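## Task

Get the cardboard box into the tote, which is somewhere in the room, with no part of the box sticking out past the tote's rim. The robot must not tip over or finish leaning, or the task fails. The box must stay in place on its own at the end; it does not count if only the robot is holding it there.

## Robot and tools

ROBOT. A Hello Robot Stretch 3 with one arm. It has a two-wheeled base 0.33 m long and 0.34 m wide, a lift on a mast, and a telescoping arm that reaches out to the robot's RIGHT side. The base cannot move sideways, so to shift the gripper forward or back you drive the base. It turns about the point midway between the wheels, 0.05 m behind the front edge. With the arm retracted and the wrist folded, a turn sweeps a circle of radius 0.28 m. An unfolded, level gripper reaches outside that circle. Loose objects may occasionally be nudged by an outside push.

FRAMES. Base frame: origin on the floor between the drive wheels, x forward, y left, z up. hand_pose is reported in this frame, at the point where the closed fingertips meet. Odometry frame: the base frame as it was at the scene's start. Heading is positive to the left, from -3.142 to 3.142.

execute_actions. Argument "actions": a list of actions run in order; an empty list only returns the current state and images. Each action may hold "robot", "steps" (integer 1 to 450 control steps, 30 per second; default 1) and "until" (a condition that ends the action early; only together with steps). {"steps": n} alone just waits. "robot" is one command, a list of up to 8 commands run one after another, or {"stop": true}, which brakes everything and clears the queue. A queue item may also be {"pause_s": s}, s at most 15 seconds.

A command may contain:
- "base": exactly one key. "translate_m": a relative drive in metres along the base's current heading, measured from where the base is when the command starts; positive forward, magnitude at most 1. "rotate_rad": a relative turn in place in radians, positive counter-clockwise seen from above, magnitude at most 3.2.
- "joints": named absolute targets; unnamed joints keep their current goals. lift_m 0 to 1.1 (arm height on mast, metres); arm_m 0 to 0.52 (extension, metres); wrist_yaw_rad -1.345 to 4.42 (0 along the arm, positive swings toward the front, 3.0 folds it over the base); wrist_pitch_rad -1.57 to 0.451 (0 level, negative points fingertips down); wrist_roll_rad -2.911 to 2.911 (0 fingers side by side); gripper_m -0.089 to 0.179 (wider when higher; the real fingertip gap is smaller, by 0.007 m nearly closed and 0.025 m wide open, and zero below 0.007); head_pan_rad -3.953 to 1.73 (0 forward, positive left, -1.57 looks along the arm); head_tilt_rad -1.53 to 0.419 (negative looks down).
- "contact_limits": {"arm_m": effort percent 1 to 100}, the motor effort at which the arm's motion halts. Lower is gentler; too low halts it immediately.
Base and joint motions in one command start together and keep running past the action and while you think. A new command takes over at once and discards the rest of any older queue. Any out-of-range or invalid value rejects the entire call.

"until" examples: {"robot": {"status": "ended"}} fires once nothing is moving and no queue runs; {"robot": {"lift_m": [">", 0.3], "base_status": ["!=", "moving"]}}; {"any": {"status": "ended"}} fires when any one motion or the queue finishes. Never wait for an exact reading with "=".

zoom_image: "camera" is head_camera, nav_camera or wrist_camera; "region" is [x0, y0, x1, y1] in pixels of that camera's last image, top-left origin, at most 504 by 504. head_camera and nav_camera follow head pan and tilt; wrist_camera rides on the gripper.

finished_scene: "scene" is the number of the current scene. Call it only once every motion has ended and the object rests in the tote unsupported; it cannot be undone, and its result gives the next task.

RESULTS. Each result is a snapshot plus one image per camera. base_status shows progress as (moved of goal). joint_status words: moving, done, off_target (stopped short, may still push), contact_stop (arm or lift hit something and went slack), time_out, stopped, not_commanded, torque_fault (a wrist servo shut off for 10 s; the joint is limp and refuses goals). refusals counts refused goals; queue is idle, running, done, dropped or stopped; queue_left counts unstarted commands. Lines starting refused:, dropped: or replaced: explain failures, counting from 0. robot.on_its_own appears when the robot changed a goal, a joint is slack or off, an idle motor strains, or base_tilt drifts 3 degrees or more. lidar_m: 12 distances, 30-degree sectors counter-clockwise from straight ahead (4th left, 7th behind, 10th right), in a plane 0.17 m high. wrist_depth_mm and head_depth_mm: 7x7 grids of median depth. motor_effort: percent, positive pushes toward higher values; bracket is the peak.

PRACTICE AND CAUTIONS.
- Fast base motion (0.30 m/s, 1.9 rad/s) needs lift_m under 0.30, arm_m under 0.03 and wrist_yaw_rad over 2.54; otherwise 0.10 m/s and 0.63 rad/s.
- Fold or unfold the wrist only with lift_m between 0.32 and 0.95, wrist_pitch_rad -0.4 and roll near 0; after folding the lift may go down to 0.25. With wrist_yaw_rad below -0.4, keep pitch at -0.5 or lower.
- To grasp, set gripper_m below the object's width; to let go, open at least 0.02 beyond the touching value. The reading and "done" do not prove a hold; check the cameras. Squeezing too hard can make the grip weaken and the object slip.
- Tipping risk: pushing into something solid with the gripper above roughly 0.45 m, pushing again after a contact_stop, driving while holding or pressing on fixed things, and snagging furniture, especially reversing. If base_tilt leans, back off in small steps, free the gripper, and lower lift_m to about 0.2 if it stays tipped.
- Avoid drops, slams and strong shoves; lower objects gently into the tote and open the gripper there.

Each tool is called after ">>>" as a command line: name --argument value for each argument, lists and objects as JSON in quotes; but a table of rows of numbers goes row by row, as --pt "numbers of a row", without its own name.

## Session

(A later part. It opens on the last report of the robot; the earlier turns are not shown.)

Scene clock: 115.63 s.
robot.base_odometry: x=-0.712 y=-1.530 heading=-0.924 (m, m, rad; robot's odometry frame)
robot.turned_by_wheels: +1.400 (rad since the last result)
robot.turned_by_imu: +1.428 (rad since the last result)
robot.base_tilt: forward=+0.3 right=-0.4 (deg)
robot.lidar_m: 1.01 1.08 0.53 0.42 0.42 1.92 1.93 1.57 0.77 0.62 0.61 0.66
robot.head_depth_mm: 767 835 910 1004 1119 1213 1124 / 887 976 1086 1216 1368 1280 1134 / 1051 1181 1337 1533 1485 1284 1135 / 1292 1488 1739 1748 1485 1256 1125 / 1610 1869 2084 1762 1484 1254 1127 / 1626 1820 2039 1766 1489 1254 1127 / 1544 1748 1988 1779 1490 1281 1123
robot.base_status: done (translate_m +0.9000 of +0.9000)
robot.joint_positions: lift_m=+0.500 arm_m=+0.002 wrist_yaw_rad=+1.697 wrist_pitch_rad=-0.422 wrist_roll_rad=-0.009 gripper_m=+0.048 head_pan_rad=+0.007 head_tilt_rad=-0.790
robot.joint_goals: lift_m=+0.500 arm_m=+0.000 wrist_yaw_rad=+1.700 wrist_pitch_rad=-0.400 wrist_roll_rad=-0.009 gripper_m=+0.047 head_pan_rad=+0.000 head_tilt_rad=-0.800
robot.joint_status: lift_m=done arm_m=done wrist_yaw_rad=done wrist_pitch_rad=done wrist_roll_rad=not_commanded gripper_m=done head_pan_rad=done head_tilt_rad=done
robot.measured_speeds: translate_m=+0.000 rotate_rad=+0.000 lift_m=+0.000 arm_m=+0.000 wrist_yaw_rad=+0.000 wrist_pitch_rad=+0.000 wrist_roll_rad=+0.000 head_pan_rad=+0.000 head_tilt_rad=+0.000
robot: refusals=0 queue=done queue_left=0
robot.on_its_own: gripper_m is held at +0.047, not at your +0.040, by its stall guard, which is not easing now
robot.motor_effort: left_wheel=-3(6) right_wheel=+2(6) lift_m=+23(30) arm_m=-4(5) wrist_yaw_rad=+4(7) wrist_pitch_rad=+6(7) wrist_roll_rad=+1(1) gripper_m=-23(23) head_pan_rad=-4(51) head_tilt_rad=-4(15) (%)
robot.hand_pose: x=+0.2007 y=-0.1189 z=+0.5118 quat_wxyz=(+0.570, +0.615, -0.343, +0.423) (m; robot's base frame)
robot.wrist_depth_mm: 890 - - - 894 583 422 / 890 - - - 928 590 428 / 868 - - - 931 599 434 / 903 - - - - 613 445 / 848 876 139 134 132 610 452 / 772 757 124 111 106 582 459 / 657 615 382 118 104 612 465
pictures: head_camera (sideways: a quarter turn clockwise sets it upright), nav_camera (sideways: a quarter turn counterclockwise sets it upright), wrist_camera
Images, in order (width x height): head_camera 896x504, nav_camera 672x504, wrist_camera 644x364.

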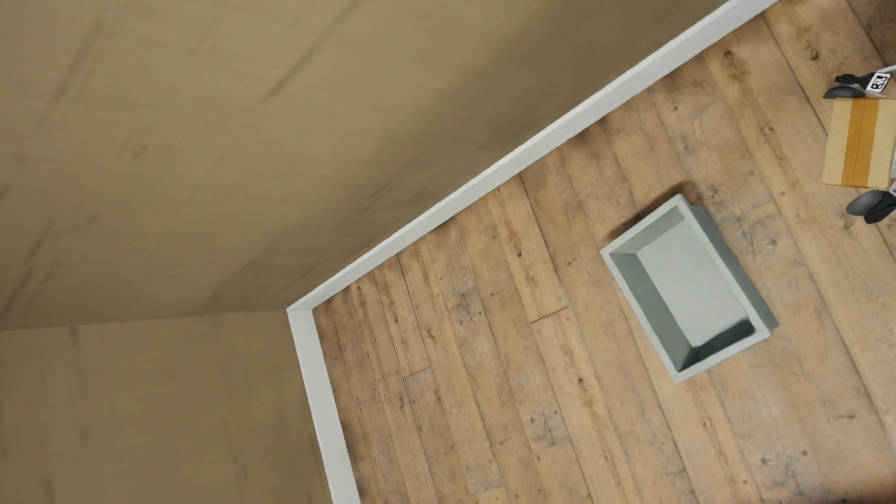

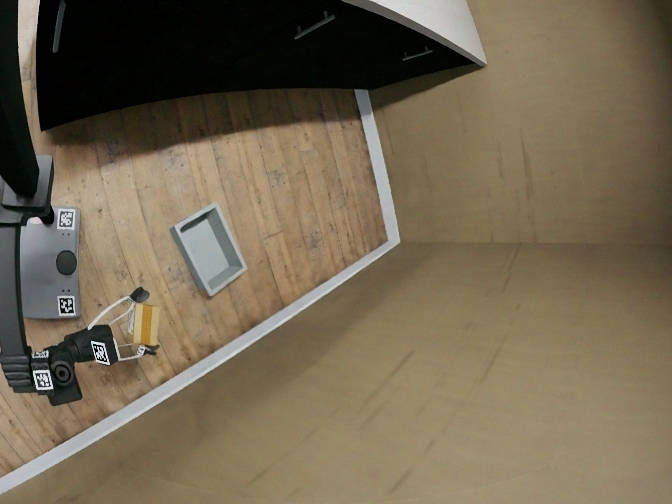

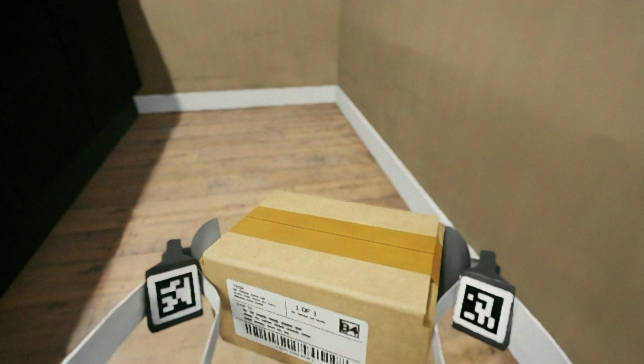

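>>> execute_actions --actions '[{"robot":[{"base":{"rotate_rad":0.5},"joints":{"wrist_yaw_rad":1.6,"lift_m":0.4,"head_tilt_rad":-1.2,"head_pan_rad":-0.2}},{"base":{"translate_m":0.2}}],"steps":450,"until":{"robot":{"status":"ended"}}}]'

Scene clock: 127.53 s.
robot.base_odometry: x=-0.529 y=-1.613 heading=-0.424 (m, m, rad; robot's odometry frame)
robot.turned_by_wheels: +0.500 (rad since the last result)
robot.turned_by_imu: +0.510 (rad since the last result)
robot.base_tilt: forward=+0.2 right=-0.4 (deg)
robot.lidar_m: 1.08 0.51 0.40 0.40 0.43 2.06 1.74 0.81 0.64 0.63 0.68 1.02
robot.head_depth_mm: 1382 1441 1443 1362 1264 1186 1108 / 1691 1603 1473 1362 1254 1198 1083 / 1718 1600 1472 1361 1232 - - / 1703 1598 1466 1360 1241 1200 - / 1690 1598 1468 1350 1256 1193 - / 1680 1592 1467 1350 1255 1173 1132 / 1654 1592 1462 1348 1255 1170 1109
robot.base_status: done (translate_m +0.2000 of +0.2000)
robot.joint_positions: lift_m=+0.400 arm_m=+0.002 wrist_yaw_rad=+1.603 wrist_pitch_rad=-0.422 wrist_roll_rad=-0.009 gripper_m=+0.048 head_pan_rad=-0.193 head_tilt_rad=-1.186
robot.joint_goals: lift_m=+0.400 arm_m=+0.000 wrist_yaw_rad=+1.600 wrist_pitch_rad=-0.400 wrist_roll_rad=-0.009 gripper_m=+0.047 head_pan_rad=-0.200 head_tilt_rad=-1.200
robot.joint_status: lift_m=done arm_m=done wrist_yaw_rad=done wrist_pitch_rad=done wrist_roll_rad=not_commanded gripper_m=done head_pan_rad=done head_tilt_rad=done
robot.measured_speeds: translate_m=+0.000 rotate_rad=+0.000 lift_m=+0.000 arm_m=+0.000 wrist_yaw_rad=+0.000 wrist_pitch_rad=+0.000 wrist_roll_rad=+0.000 head_pan_rad=+0.000 head_tilt_rad=+0.000
robot: refusals=0 queue=done queue_left=0
robot.on_its_own: gripper_m is held at +0.047, not at your +0.040, by its stall guard, which is not easing now
robot.motor_effort: left_wheel=-2(7) right_wheel=+2(6) lift_m=+23(23) arm_m=-5(5) wrist_yaw_rad=-3(5) wrist_pitch_rad=+6(6) wrist_roll_rad=+0(0) gripper_m=-23(23) head_pan_rad=-4(23) head_tilt_rad=-6(23) (%)
robot.hand_pose: x=+0.2024 y=-0.1399 z=+0.4118 quat_wxyz=(+0.589, +0.598, -0.372, +0.396) (m; robot's base frame)
robot.wrist_depth_mm: 490 645 - - - - 793 / 500 662 - - - - 773 / 508 700 - - - - 724 / 522 745 969 961 951 961 728 / 549 727 140 134 133 745 686 / 582 631 122 112 106 649 617 / 539 531 331 118 104 495 539
pictures: head_camera (sideways: a quarter turn clockwise sets it upright), nav_camera (sideways: a quarter turn counterclockwise sets it upright), wrist_camera
Images, in order (width x height): head_camera 896x504, nav_camera 672x504, wrist_camera 644x364.

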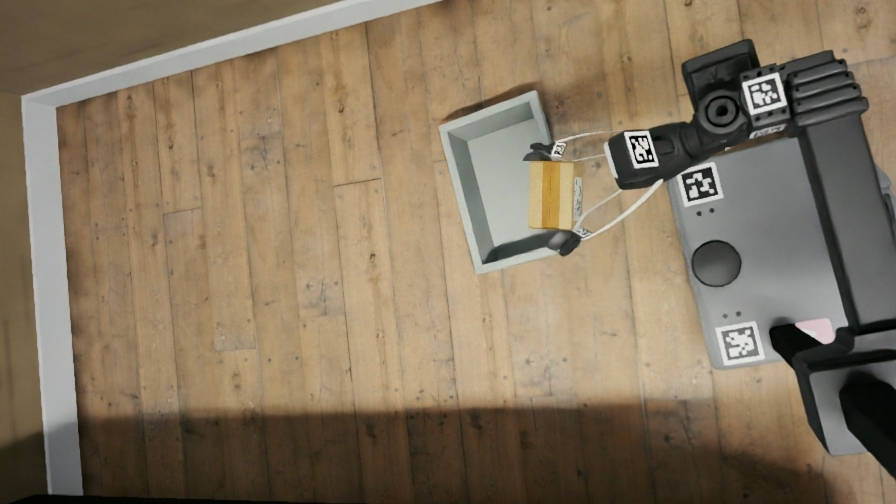

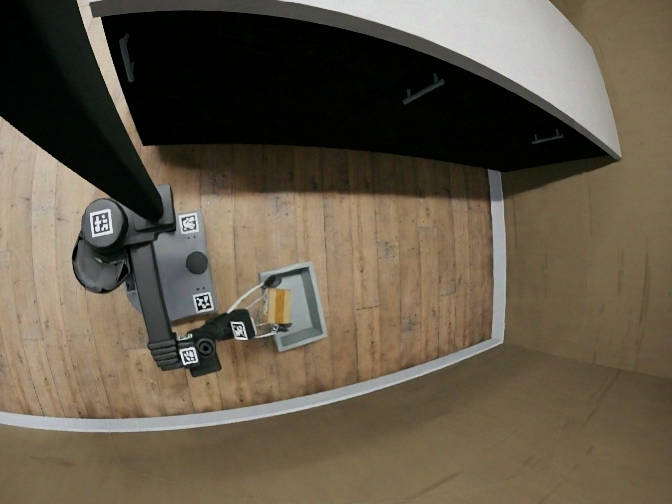

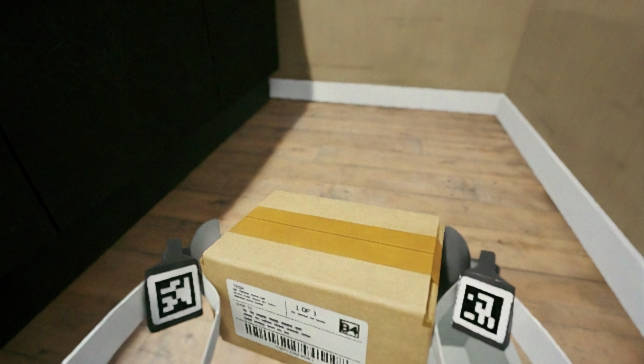

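>>> execute_actions --actions '[{"robot":[{"base":{"translate_m":0.2},"joints":{"wrist_pitch_rad":-0.7}},{"joints":{"lift_m":0.29}}],"steps":450,"until":{"robot":{"status":"ended"}}}]'

Scene clock: 138.53 s.
robot.base_odometry: x=-0.347 y=-1.695 heading=-0.424 (m, m, rad; robot's odometry frame)
robot.turned_by_wheels: +0.000 (rad since the last result)
robot.turned_by_imu: +0.001 (rad since the last result)
robot.base_tilt: forward=+0.1 right=-0.3 (deg)
robot.lidar_m: 1.02 0.48 0.38 0.37 0.40 2.21 1.80 0.84 0.66 0.65 0.71 1.06
robot.head_depth_mm: 1418 1492 1459 1362 1268 1183 1108 / 1601 1599 1469 1362 1236 1194 1095 / 1576 1608 1471 1355 1247 - - / 1546 1592 1470 1357 1257 1202 - / 1525 1599 1464 1354 1256 1197 - / 1513 1598 1465 1350 1262 1175 1127 / 1460 1570 1447 1337 1241 1172 1103
robot.base_status: done (translate_m +0.2000 of +0.2000)
robot.joint_positions: lift_m=+0.290 arm_m=+0.002 wrist_yaw_rad=+1.603 wrist_pitch_rad=-0.717 wrist_roll_rad=-0.009 gripper_m=+0.048 head_pan_rad=-0.193 head_tilt_rad=-1.186
robot.joint_goals: lift_m=+0.290 arm_m=+0.000 wrist_yaw_rad=+1.600 wrist_pitch_rad=-0.700 wrist_roll_rad=-0.009 gripper_m=+0.047 head_pan_rad=-0.200 head_tilt_rad=-1.200
robot.joint_status: lift_m=done arm_m=done wrist_yaw_rad=done wrist_pitch_rad=done wrist_roll_rad=not_commanded gripper_m=done head_pan_rad=done head_tilt_rad=done
robot.measured_speeds: translate_m=+0.000 rotate_rad=+0.000 lift_m=+0.000 arm_m=+0.000 wrist_yaw_rad=+0.000 wrist_pitch_rad=+0.000 wrist_roll_rad=+0.000 head_pan_rad=+0.000 head_tilt_rad=+0.000
robot: refusals=0 queue=done queue_left=0
robot.on_its_own: gripper_m is held at +0.047, not at your +0.040, by its stall guard, which is not easing now
robot.motor_effort: left_wheel=-2(4) right_wheel=+2(6) lift_m=+23(23) arm_m=-5(5) wrist_yaw_rad=-3(3) wrist_pitch_rad=+5(5) wrist_roll_rad=+0(0) gripper_m=-23(24) head_pan_rad=-3(4) head_tilt_rad=-5(5) (%)
robot.hand_pose: x=+0.1559 y=-0.1414 z=+0.2424 quat_wxyz=(+0.640, +0.647, -0.279, +0.306) (m; robot's base frame)
robot.wrist_depth_mm: 484 695 885 822 855 842 786 / 550 671 694 681 676 698 685 / 545 584 570 581 576 574 569 / 499 503 502 494 494 499 499 / 441 448 139 135 133 444 435 / 395 410 123 112 106 306 287 / 359 353 244 118 104 338 266
pictures: head_camera (sideways: a quarter turn clockwise sets it upright), nav_camera (sideways: a quarter turn counterclockwise sets it upright), wrist_camera
Images, in order (width x height): head_camera 896x504, nav_camera 672x504, wrist_camera 644x364.

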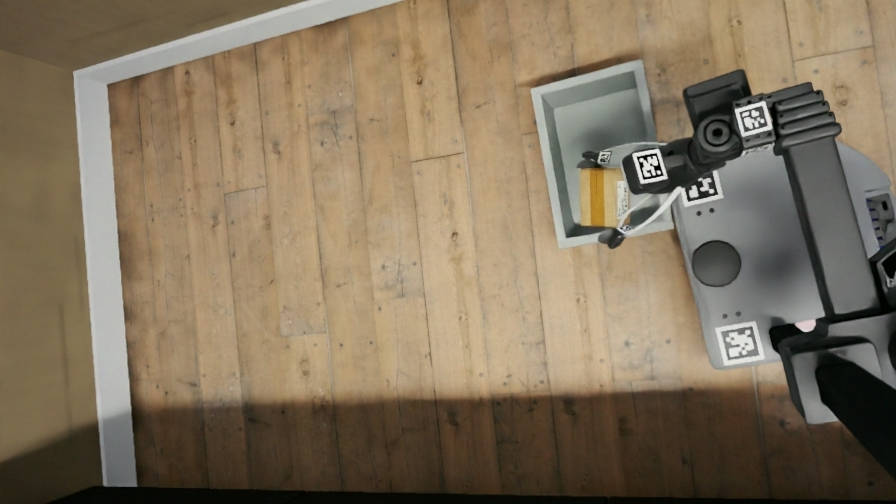

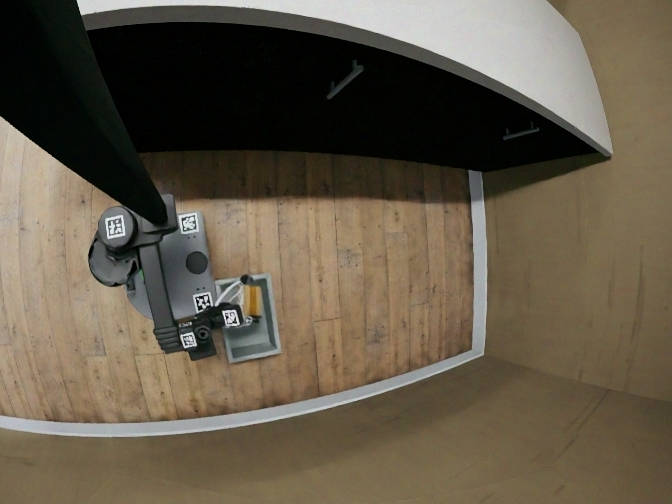

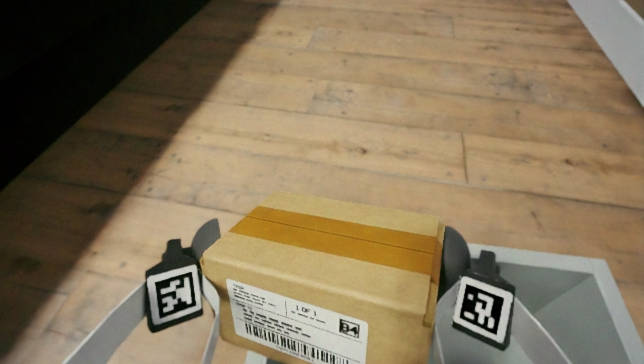

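>>> execute_actions --actions '[{"robot":[{"joints":{"arm_m":0.085}},{"joints":{"lift_m":0.21}}],"steps":450,"until":{"robot":{"status":"ended"}}}]'

Scene clock: 145.97 s.
robot.base_odometry: x=-0.347 y=-1.695 heading=-0.424 (m, m, rad; robot's odometry frame)
robot.turned_by_wheels: +0.000 (rad since the last result)
robot.turned_by_imu: +0.001 (rad since the last result)
robot.base_tilt: forward=+0.3 right=-0.3 (deg)
robot.lidar_m: 1.02 0.48 0.38 0.37 0.40 2.21 1.80 0.84 0.66 0.65 0.21 1.09
robot.head_depth_mm: 1429 1485 1457 1367 1263 1193 1111 / 1594 1603 1477 1365 1236 1171 1097 / 1576 1613 1470 1357 1247 1197 - / 1549 1601 1470 1364 1244 1199 - / 1524 1599 1463 1360 1258 1196 - / 1507 1599 1460 1349 1257 1174 1122 / 1458 1573 1446 1339 1238 1171 1099
robot.base_status: done (translate_m +0.2000 of +0.2000)
robot.joint_positions: lift_m=+0.210 arm_m=+0.085 wrist_yaw_rad=+1.603 wrist_pitch_rad=-0.717 wrist_roll_rad=-0.009 gripper_m=+0.048 head_pan_rad=-0.193 head_tilt_rad=-1.186
robot.joint_goals: lift_m=+0.210 arm_m=+0.085 wrist_yaw_rad=+1.600 wrist_pitch_rad=-0.700 wrist_roll_rad=-0.009 gripper_m=+0.047 head_pan_rad=-0.200 head_tilt_rad=-1.200
robot.joint_status: lift_m=done arm_m=done wrist_yaw_rad=done wrist_pitch_rad=done wrist_roll_rad=not_commanded gripper_m=done head_pan_rad=done head_tilt_rad=done
robot.measured_speeds: translate_m=+0.000 rotate_rad=+0.000 lift_m=+0.000 arm_m=+0.000 wrist_yaw_rad=+0.000 wrist_pitch_rad=+0.000 wrist_roll_rad=+0.000 head_pan_rad=+0.000 head_tilt_rad=+0.000
robot: refusals=0 queue=done queue_left=0
robot.on_its_own: gripper_m is held at +0.047, not at your +0.040, by its stall guard, which is not easing now
robot.motor_effort: left_wheel=-2(2) right_wheel=+2(3) lift_m=+23(24) arm_m=+3(3) wrist_yaw_rad=-2(3) wrist_pitch_rad=+5(4) wrist_roll_rad=+0(1) gripper_m=-24(22) head_pan_rad=-4(3) head_tilt_rad=-5(5) (%)
robot.hand_pose: x=+0.1559 y=-0.2242 z=+0.1624 quat_wxyz=(+0.640, +0.647, -0.279, +0.306) (m; robot's base frame)
robot.wrist_depth_mm: 610 694 688 675 657 657 632 / 565 562 556 548 536 552 542 / 465 471 463 467 467 456 450 / 406 393 256 248 399 397 398 / 355 244 140 134 133 234 344 / 317 197 123 111 106 230 300 / 279 229 271 118 104 270 184
pictures: head_camera (sideways: a quarter turn clockwise sets it upright), nav_camera (sideways: a quarter turn counterclockwise sets it upright), wrist_camera
Images, in order (width x height): head_camera 896x504, nav_camera 672x504, wrist_camera 644x364.

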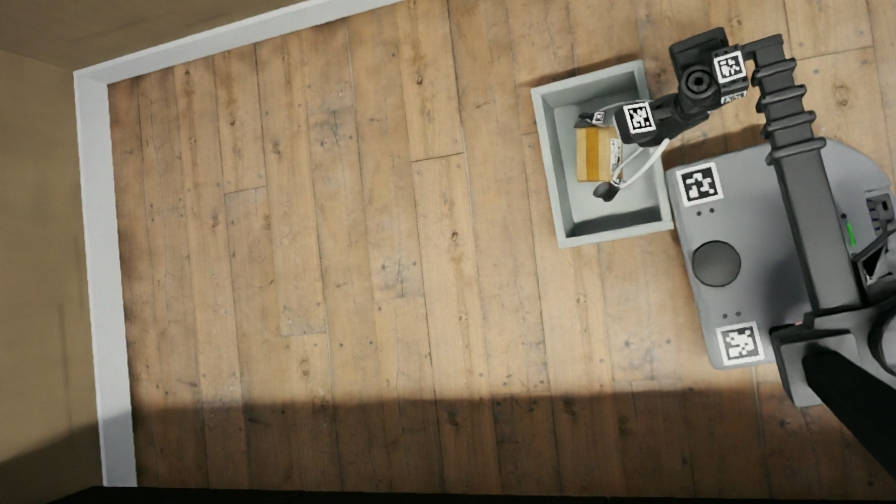

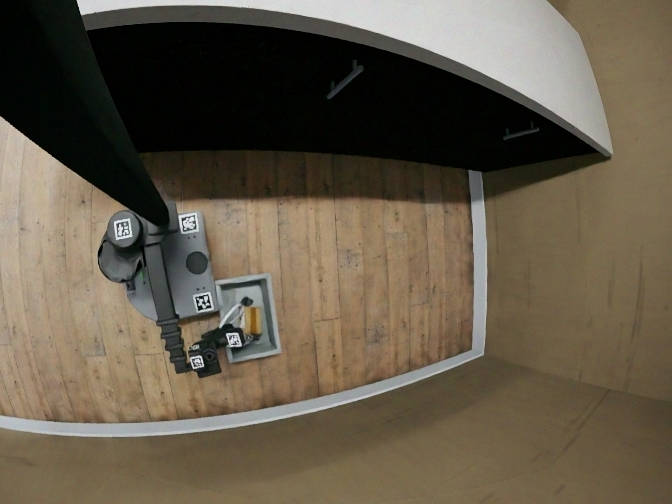

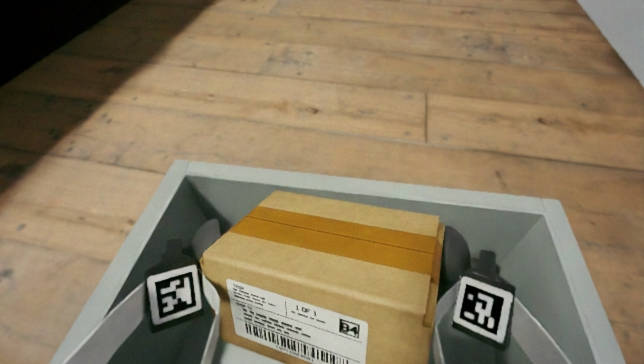

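>>> execute_actions --actions '[{"robot":[{"joints":{"lift_m":0.185,"arm_m":0.07}},{"joints":{"gripper_m":0.13}},{"joints":{"lift_m":0.4}},{"base":{"translate_m":-0.05}}],"steps":450,"until":{"robot":{"status":"ended"}}}]'

Scene clock: 155.27 s.
robot.base_odometry: x=-0.393 y=-1.674 heading=-0.424 (m, m, rad; robot's odometry frame)
robot.turned_by_wheels: +0.000 (rad since the last result)
robot.turned_by_imu: +0.001 (rad since the last result)
robot.base_tilt: forward=+0.2 right=-0.5 (deg)
robot.lidar_m: 1.03 0.49 0.39 0.38 0.41 2.17 1.78 0.83 0.66 0.65 0.70 1.05
robot.head_depth_mm: 1417 1478 1446 1362 1266 1217 1091 / 1654 1602 1473 1360 1243 1166 1088 / 1633 1603 1469 1356 1234 1199 - / 1611 1600 1464 1357 1244 1200 - / 1586 1596 1469 1353 1260 1196 - / 1555 1589 1463 1345 1259 1175 1130 / 1507 1564 1449 1337 1251 1173 1106
robot.base_status: done (translate_m -0.0500 of -0.0500)
robot.joint_positions: lift_m=+0.400 arm_m=+0.070 wrist_yaw_rad=+1.603 wrist_pitch_rad=-0.713 wrist_roll_rad=-0.009 gripper_m=+0.130 head_pan_rad=-0.193 head_tilt_rad=-1.186
robot.joint_goals: lift_m=+0.400 arm_m=+0.070 wrist_yaw_rad=+1.600 wrist_pitch_rad=-0.700 wrist_roll_rad=-0.009 gripper_m=+0.130 head_pan_rad=-0.200 head_tilt_rad=-1.200
robot.joint_status: lift_m=done arm_m=done wrist_yaw_rad=done wrist_pitch_rad=done wrist_roll_rad=not_commanded gripper_m=done head_pan_rad=done head_tilt_rad=done
robot.measured_speeds: translate_m=+0.000 rotate_rad=+0.000 lift_m=+0.000 arm_m=+0.000 wrist_yaw_rad=+0.000 wrist_pitch_rad=+0.000 wrist_roll_rad=+0.000 head_pan_rad=+0.000 head_tilt_rad=+0.000
robot: refusals=0 queue=done queue_left=0
robot.motor_effort: left_wheel=-2(7) right_wheel=+3(4) lift_m=+29(29) arm_m=-5(5) wrist_yaw_rad=-2(2) wrist_pitch_rad=+4(5) wrist_roll_rad=+0(0) gripper_m=+0(93) head_pan_rad=-3(4) head_tilt_rad=-5(6) (%)
robot.hand_pose: x=+0.1565 y=-0.2098 z=+0.3526 quat_wxyz=(+0.640, +0.646, -0.281, +0.307) (m; robot's base frame)
robot.wrist_depth_mm: 545 741 - - - - 703 / 567 815 861 876 874 863 677 / 625 759 749 757 749 738 630 / 638 658 645 650 621 641 609 / 568 571 569 570 568 582 546 / 519 - 489 485 439 - 506 / 464 448 435 440 426 441 456
pictures: head_camera (sideways: a quarter turn clockwise sets it upright), nav_camera (sideways: a quarter turn counterclockwise sets it upright), wrist_camera
Images, in order (width x height): head_camera 896x504, nav_camera 672x504, wrist_camera 644x364.

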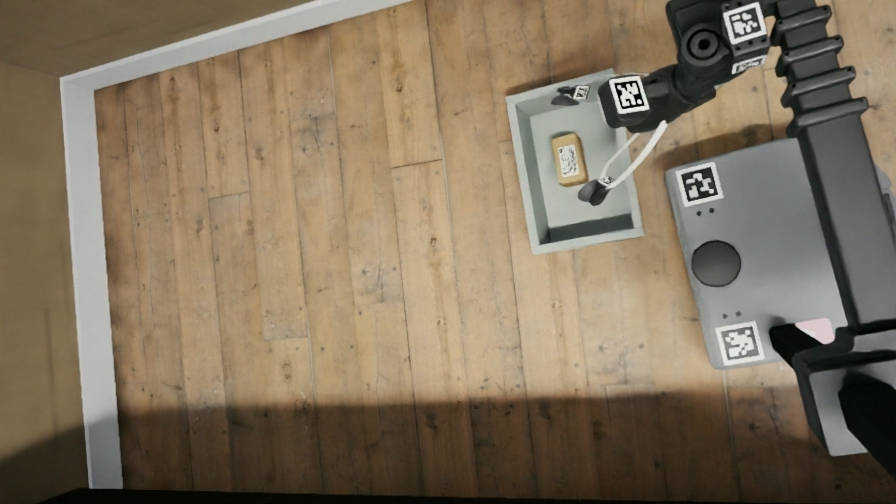

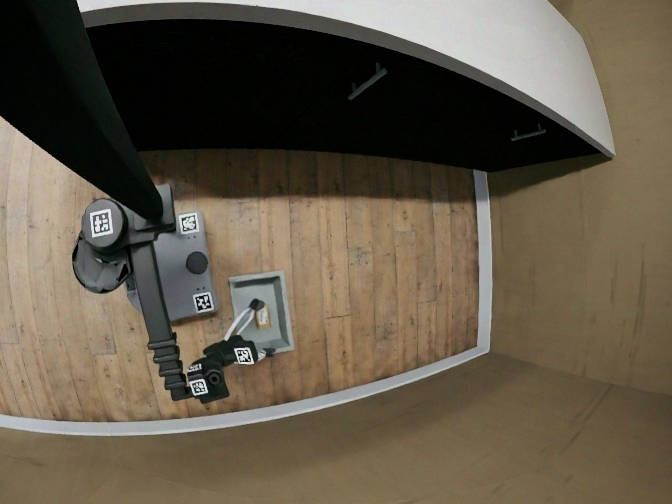

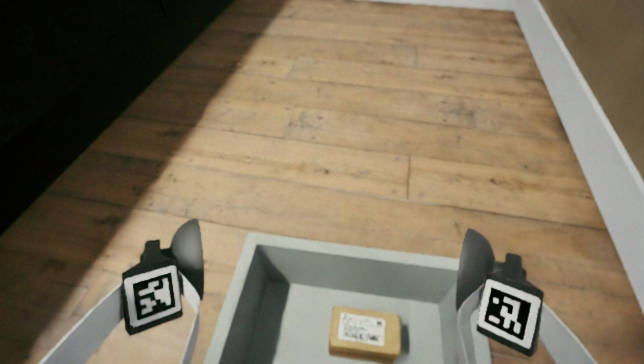

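>>> finished_scene --scene 2

The scene is finished: the task was done.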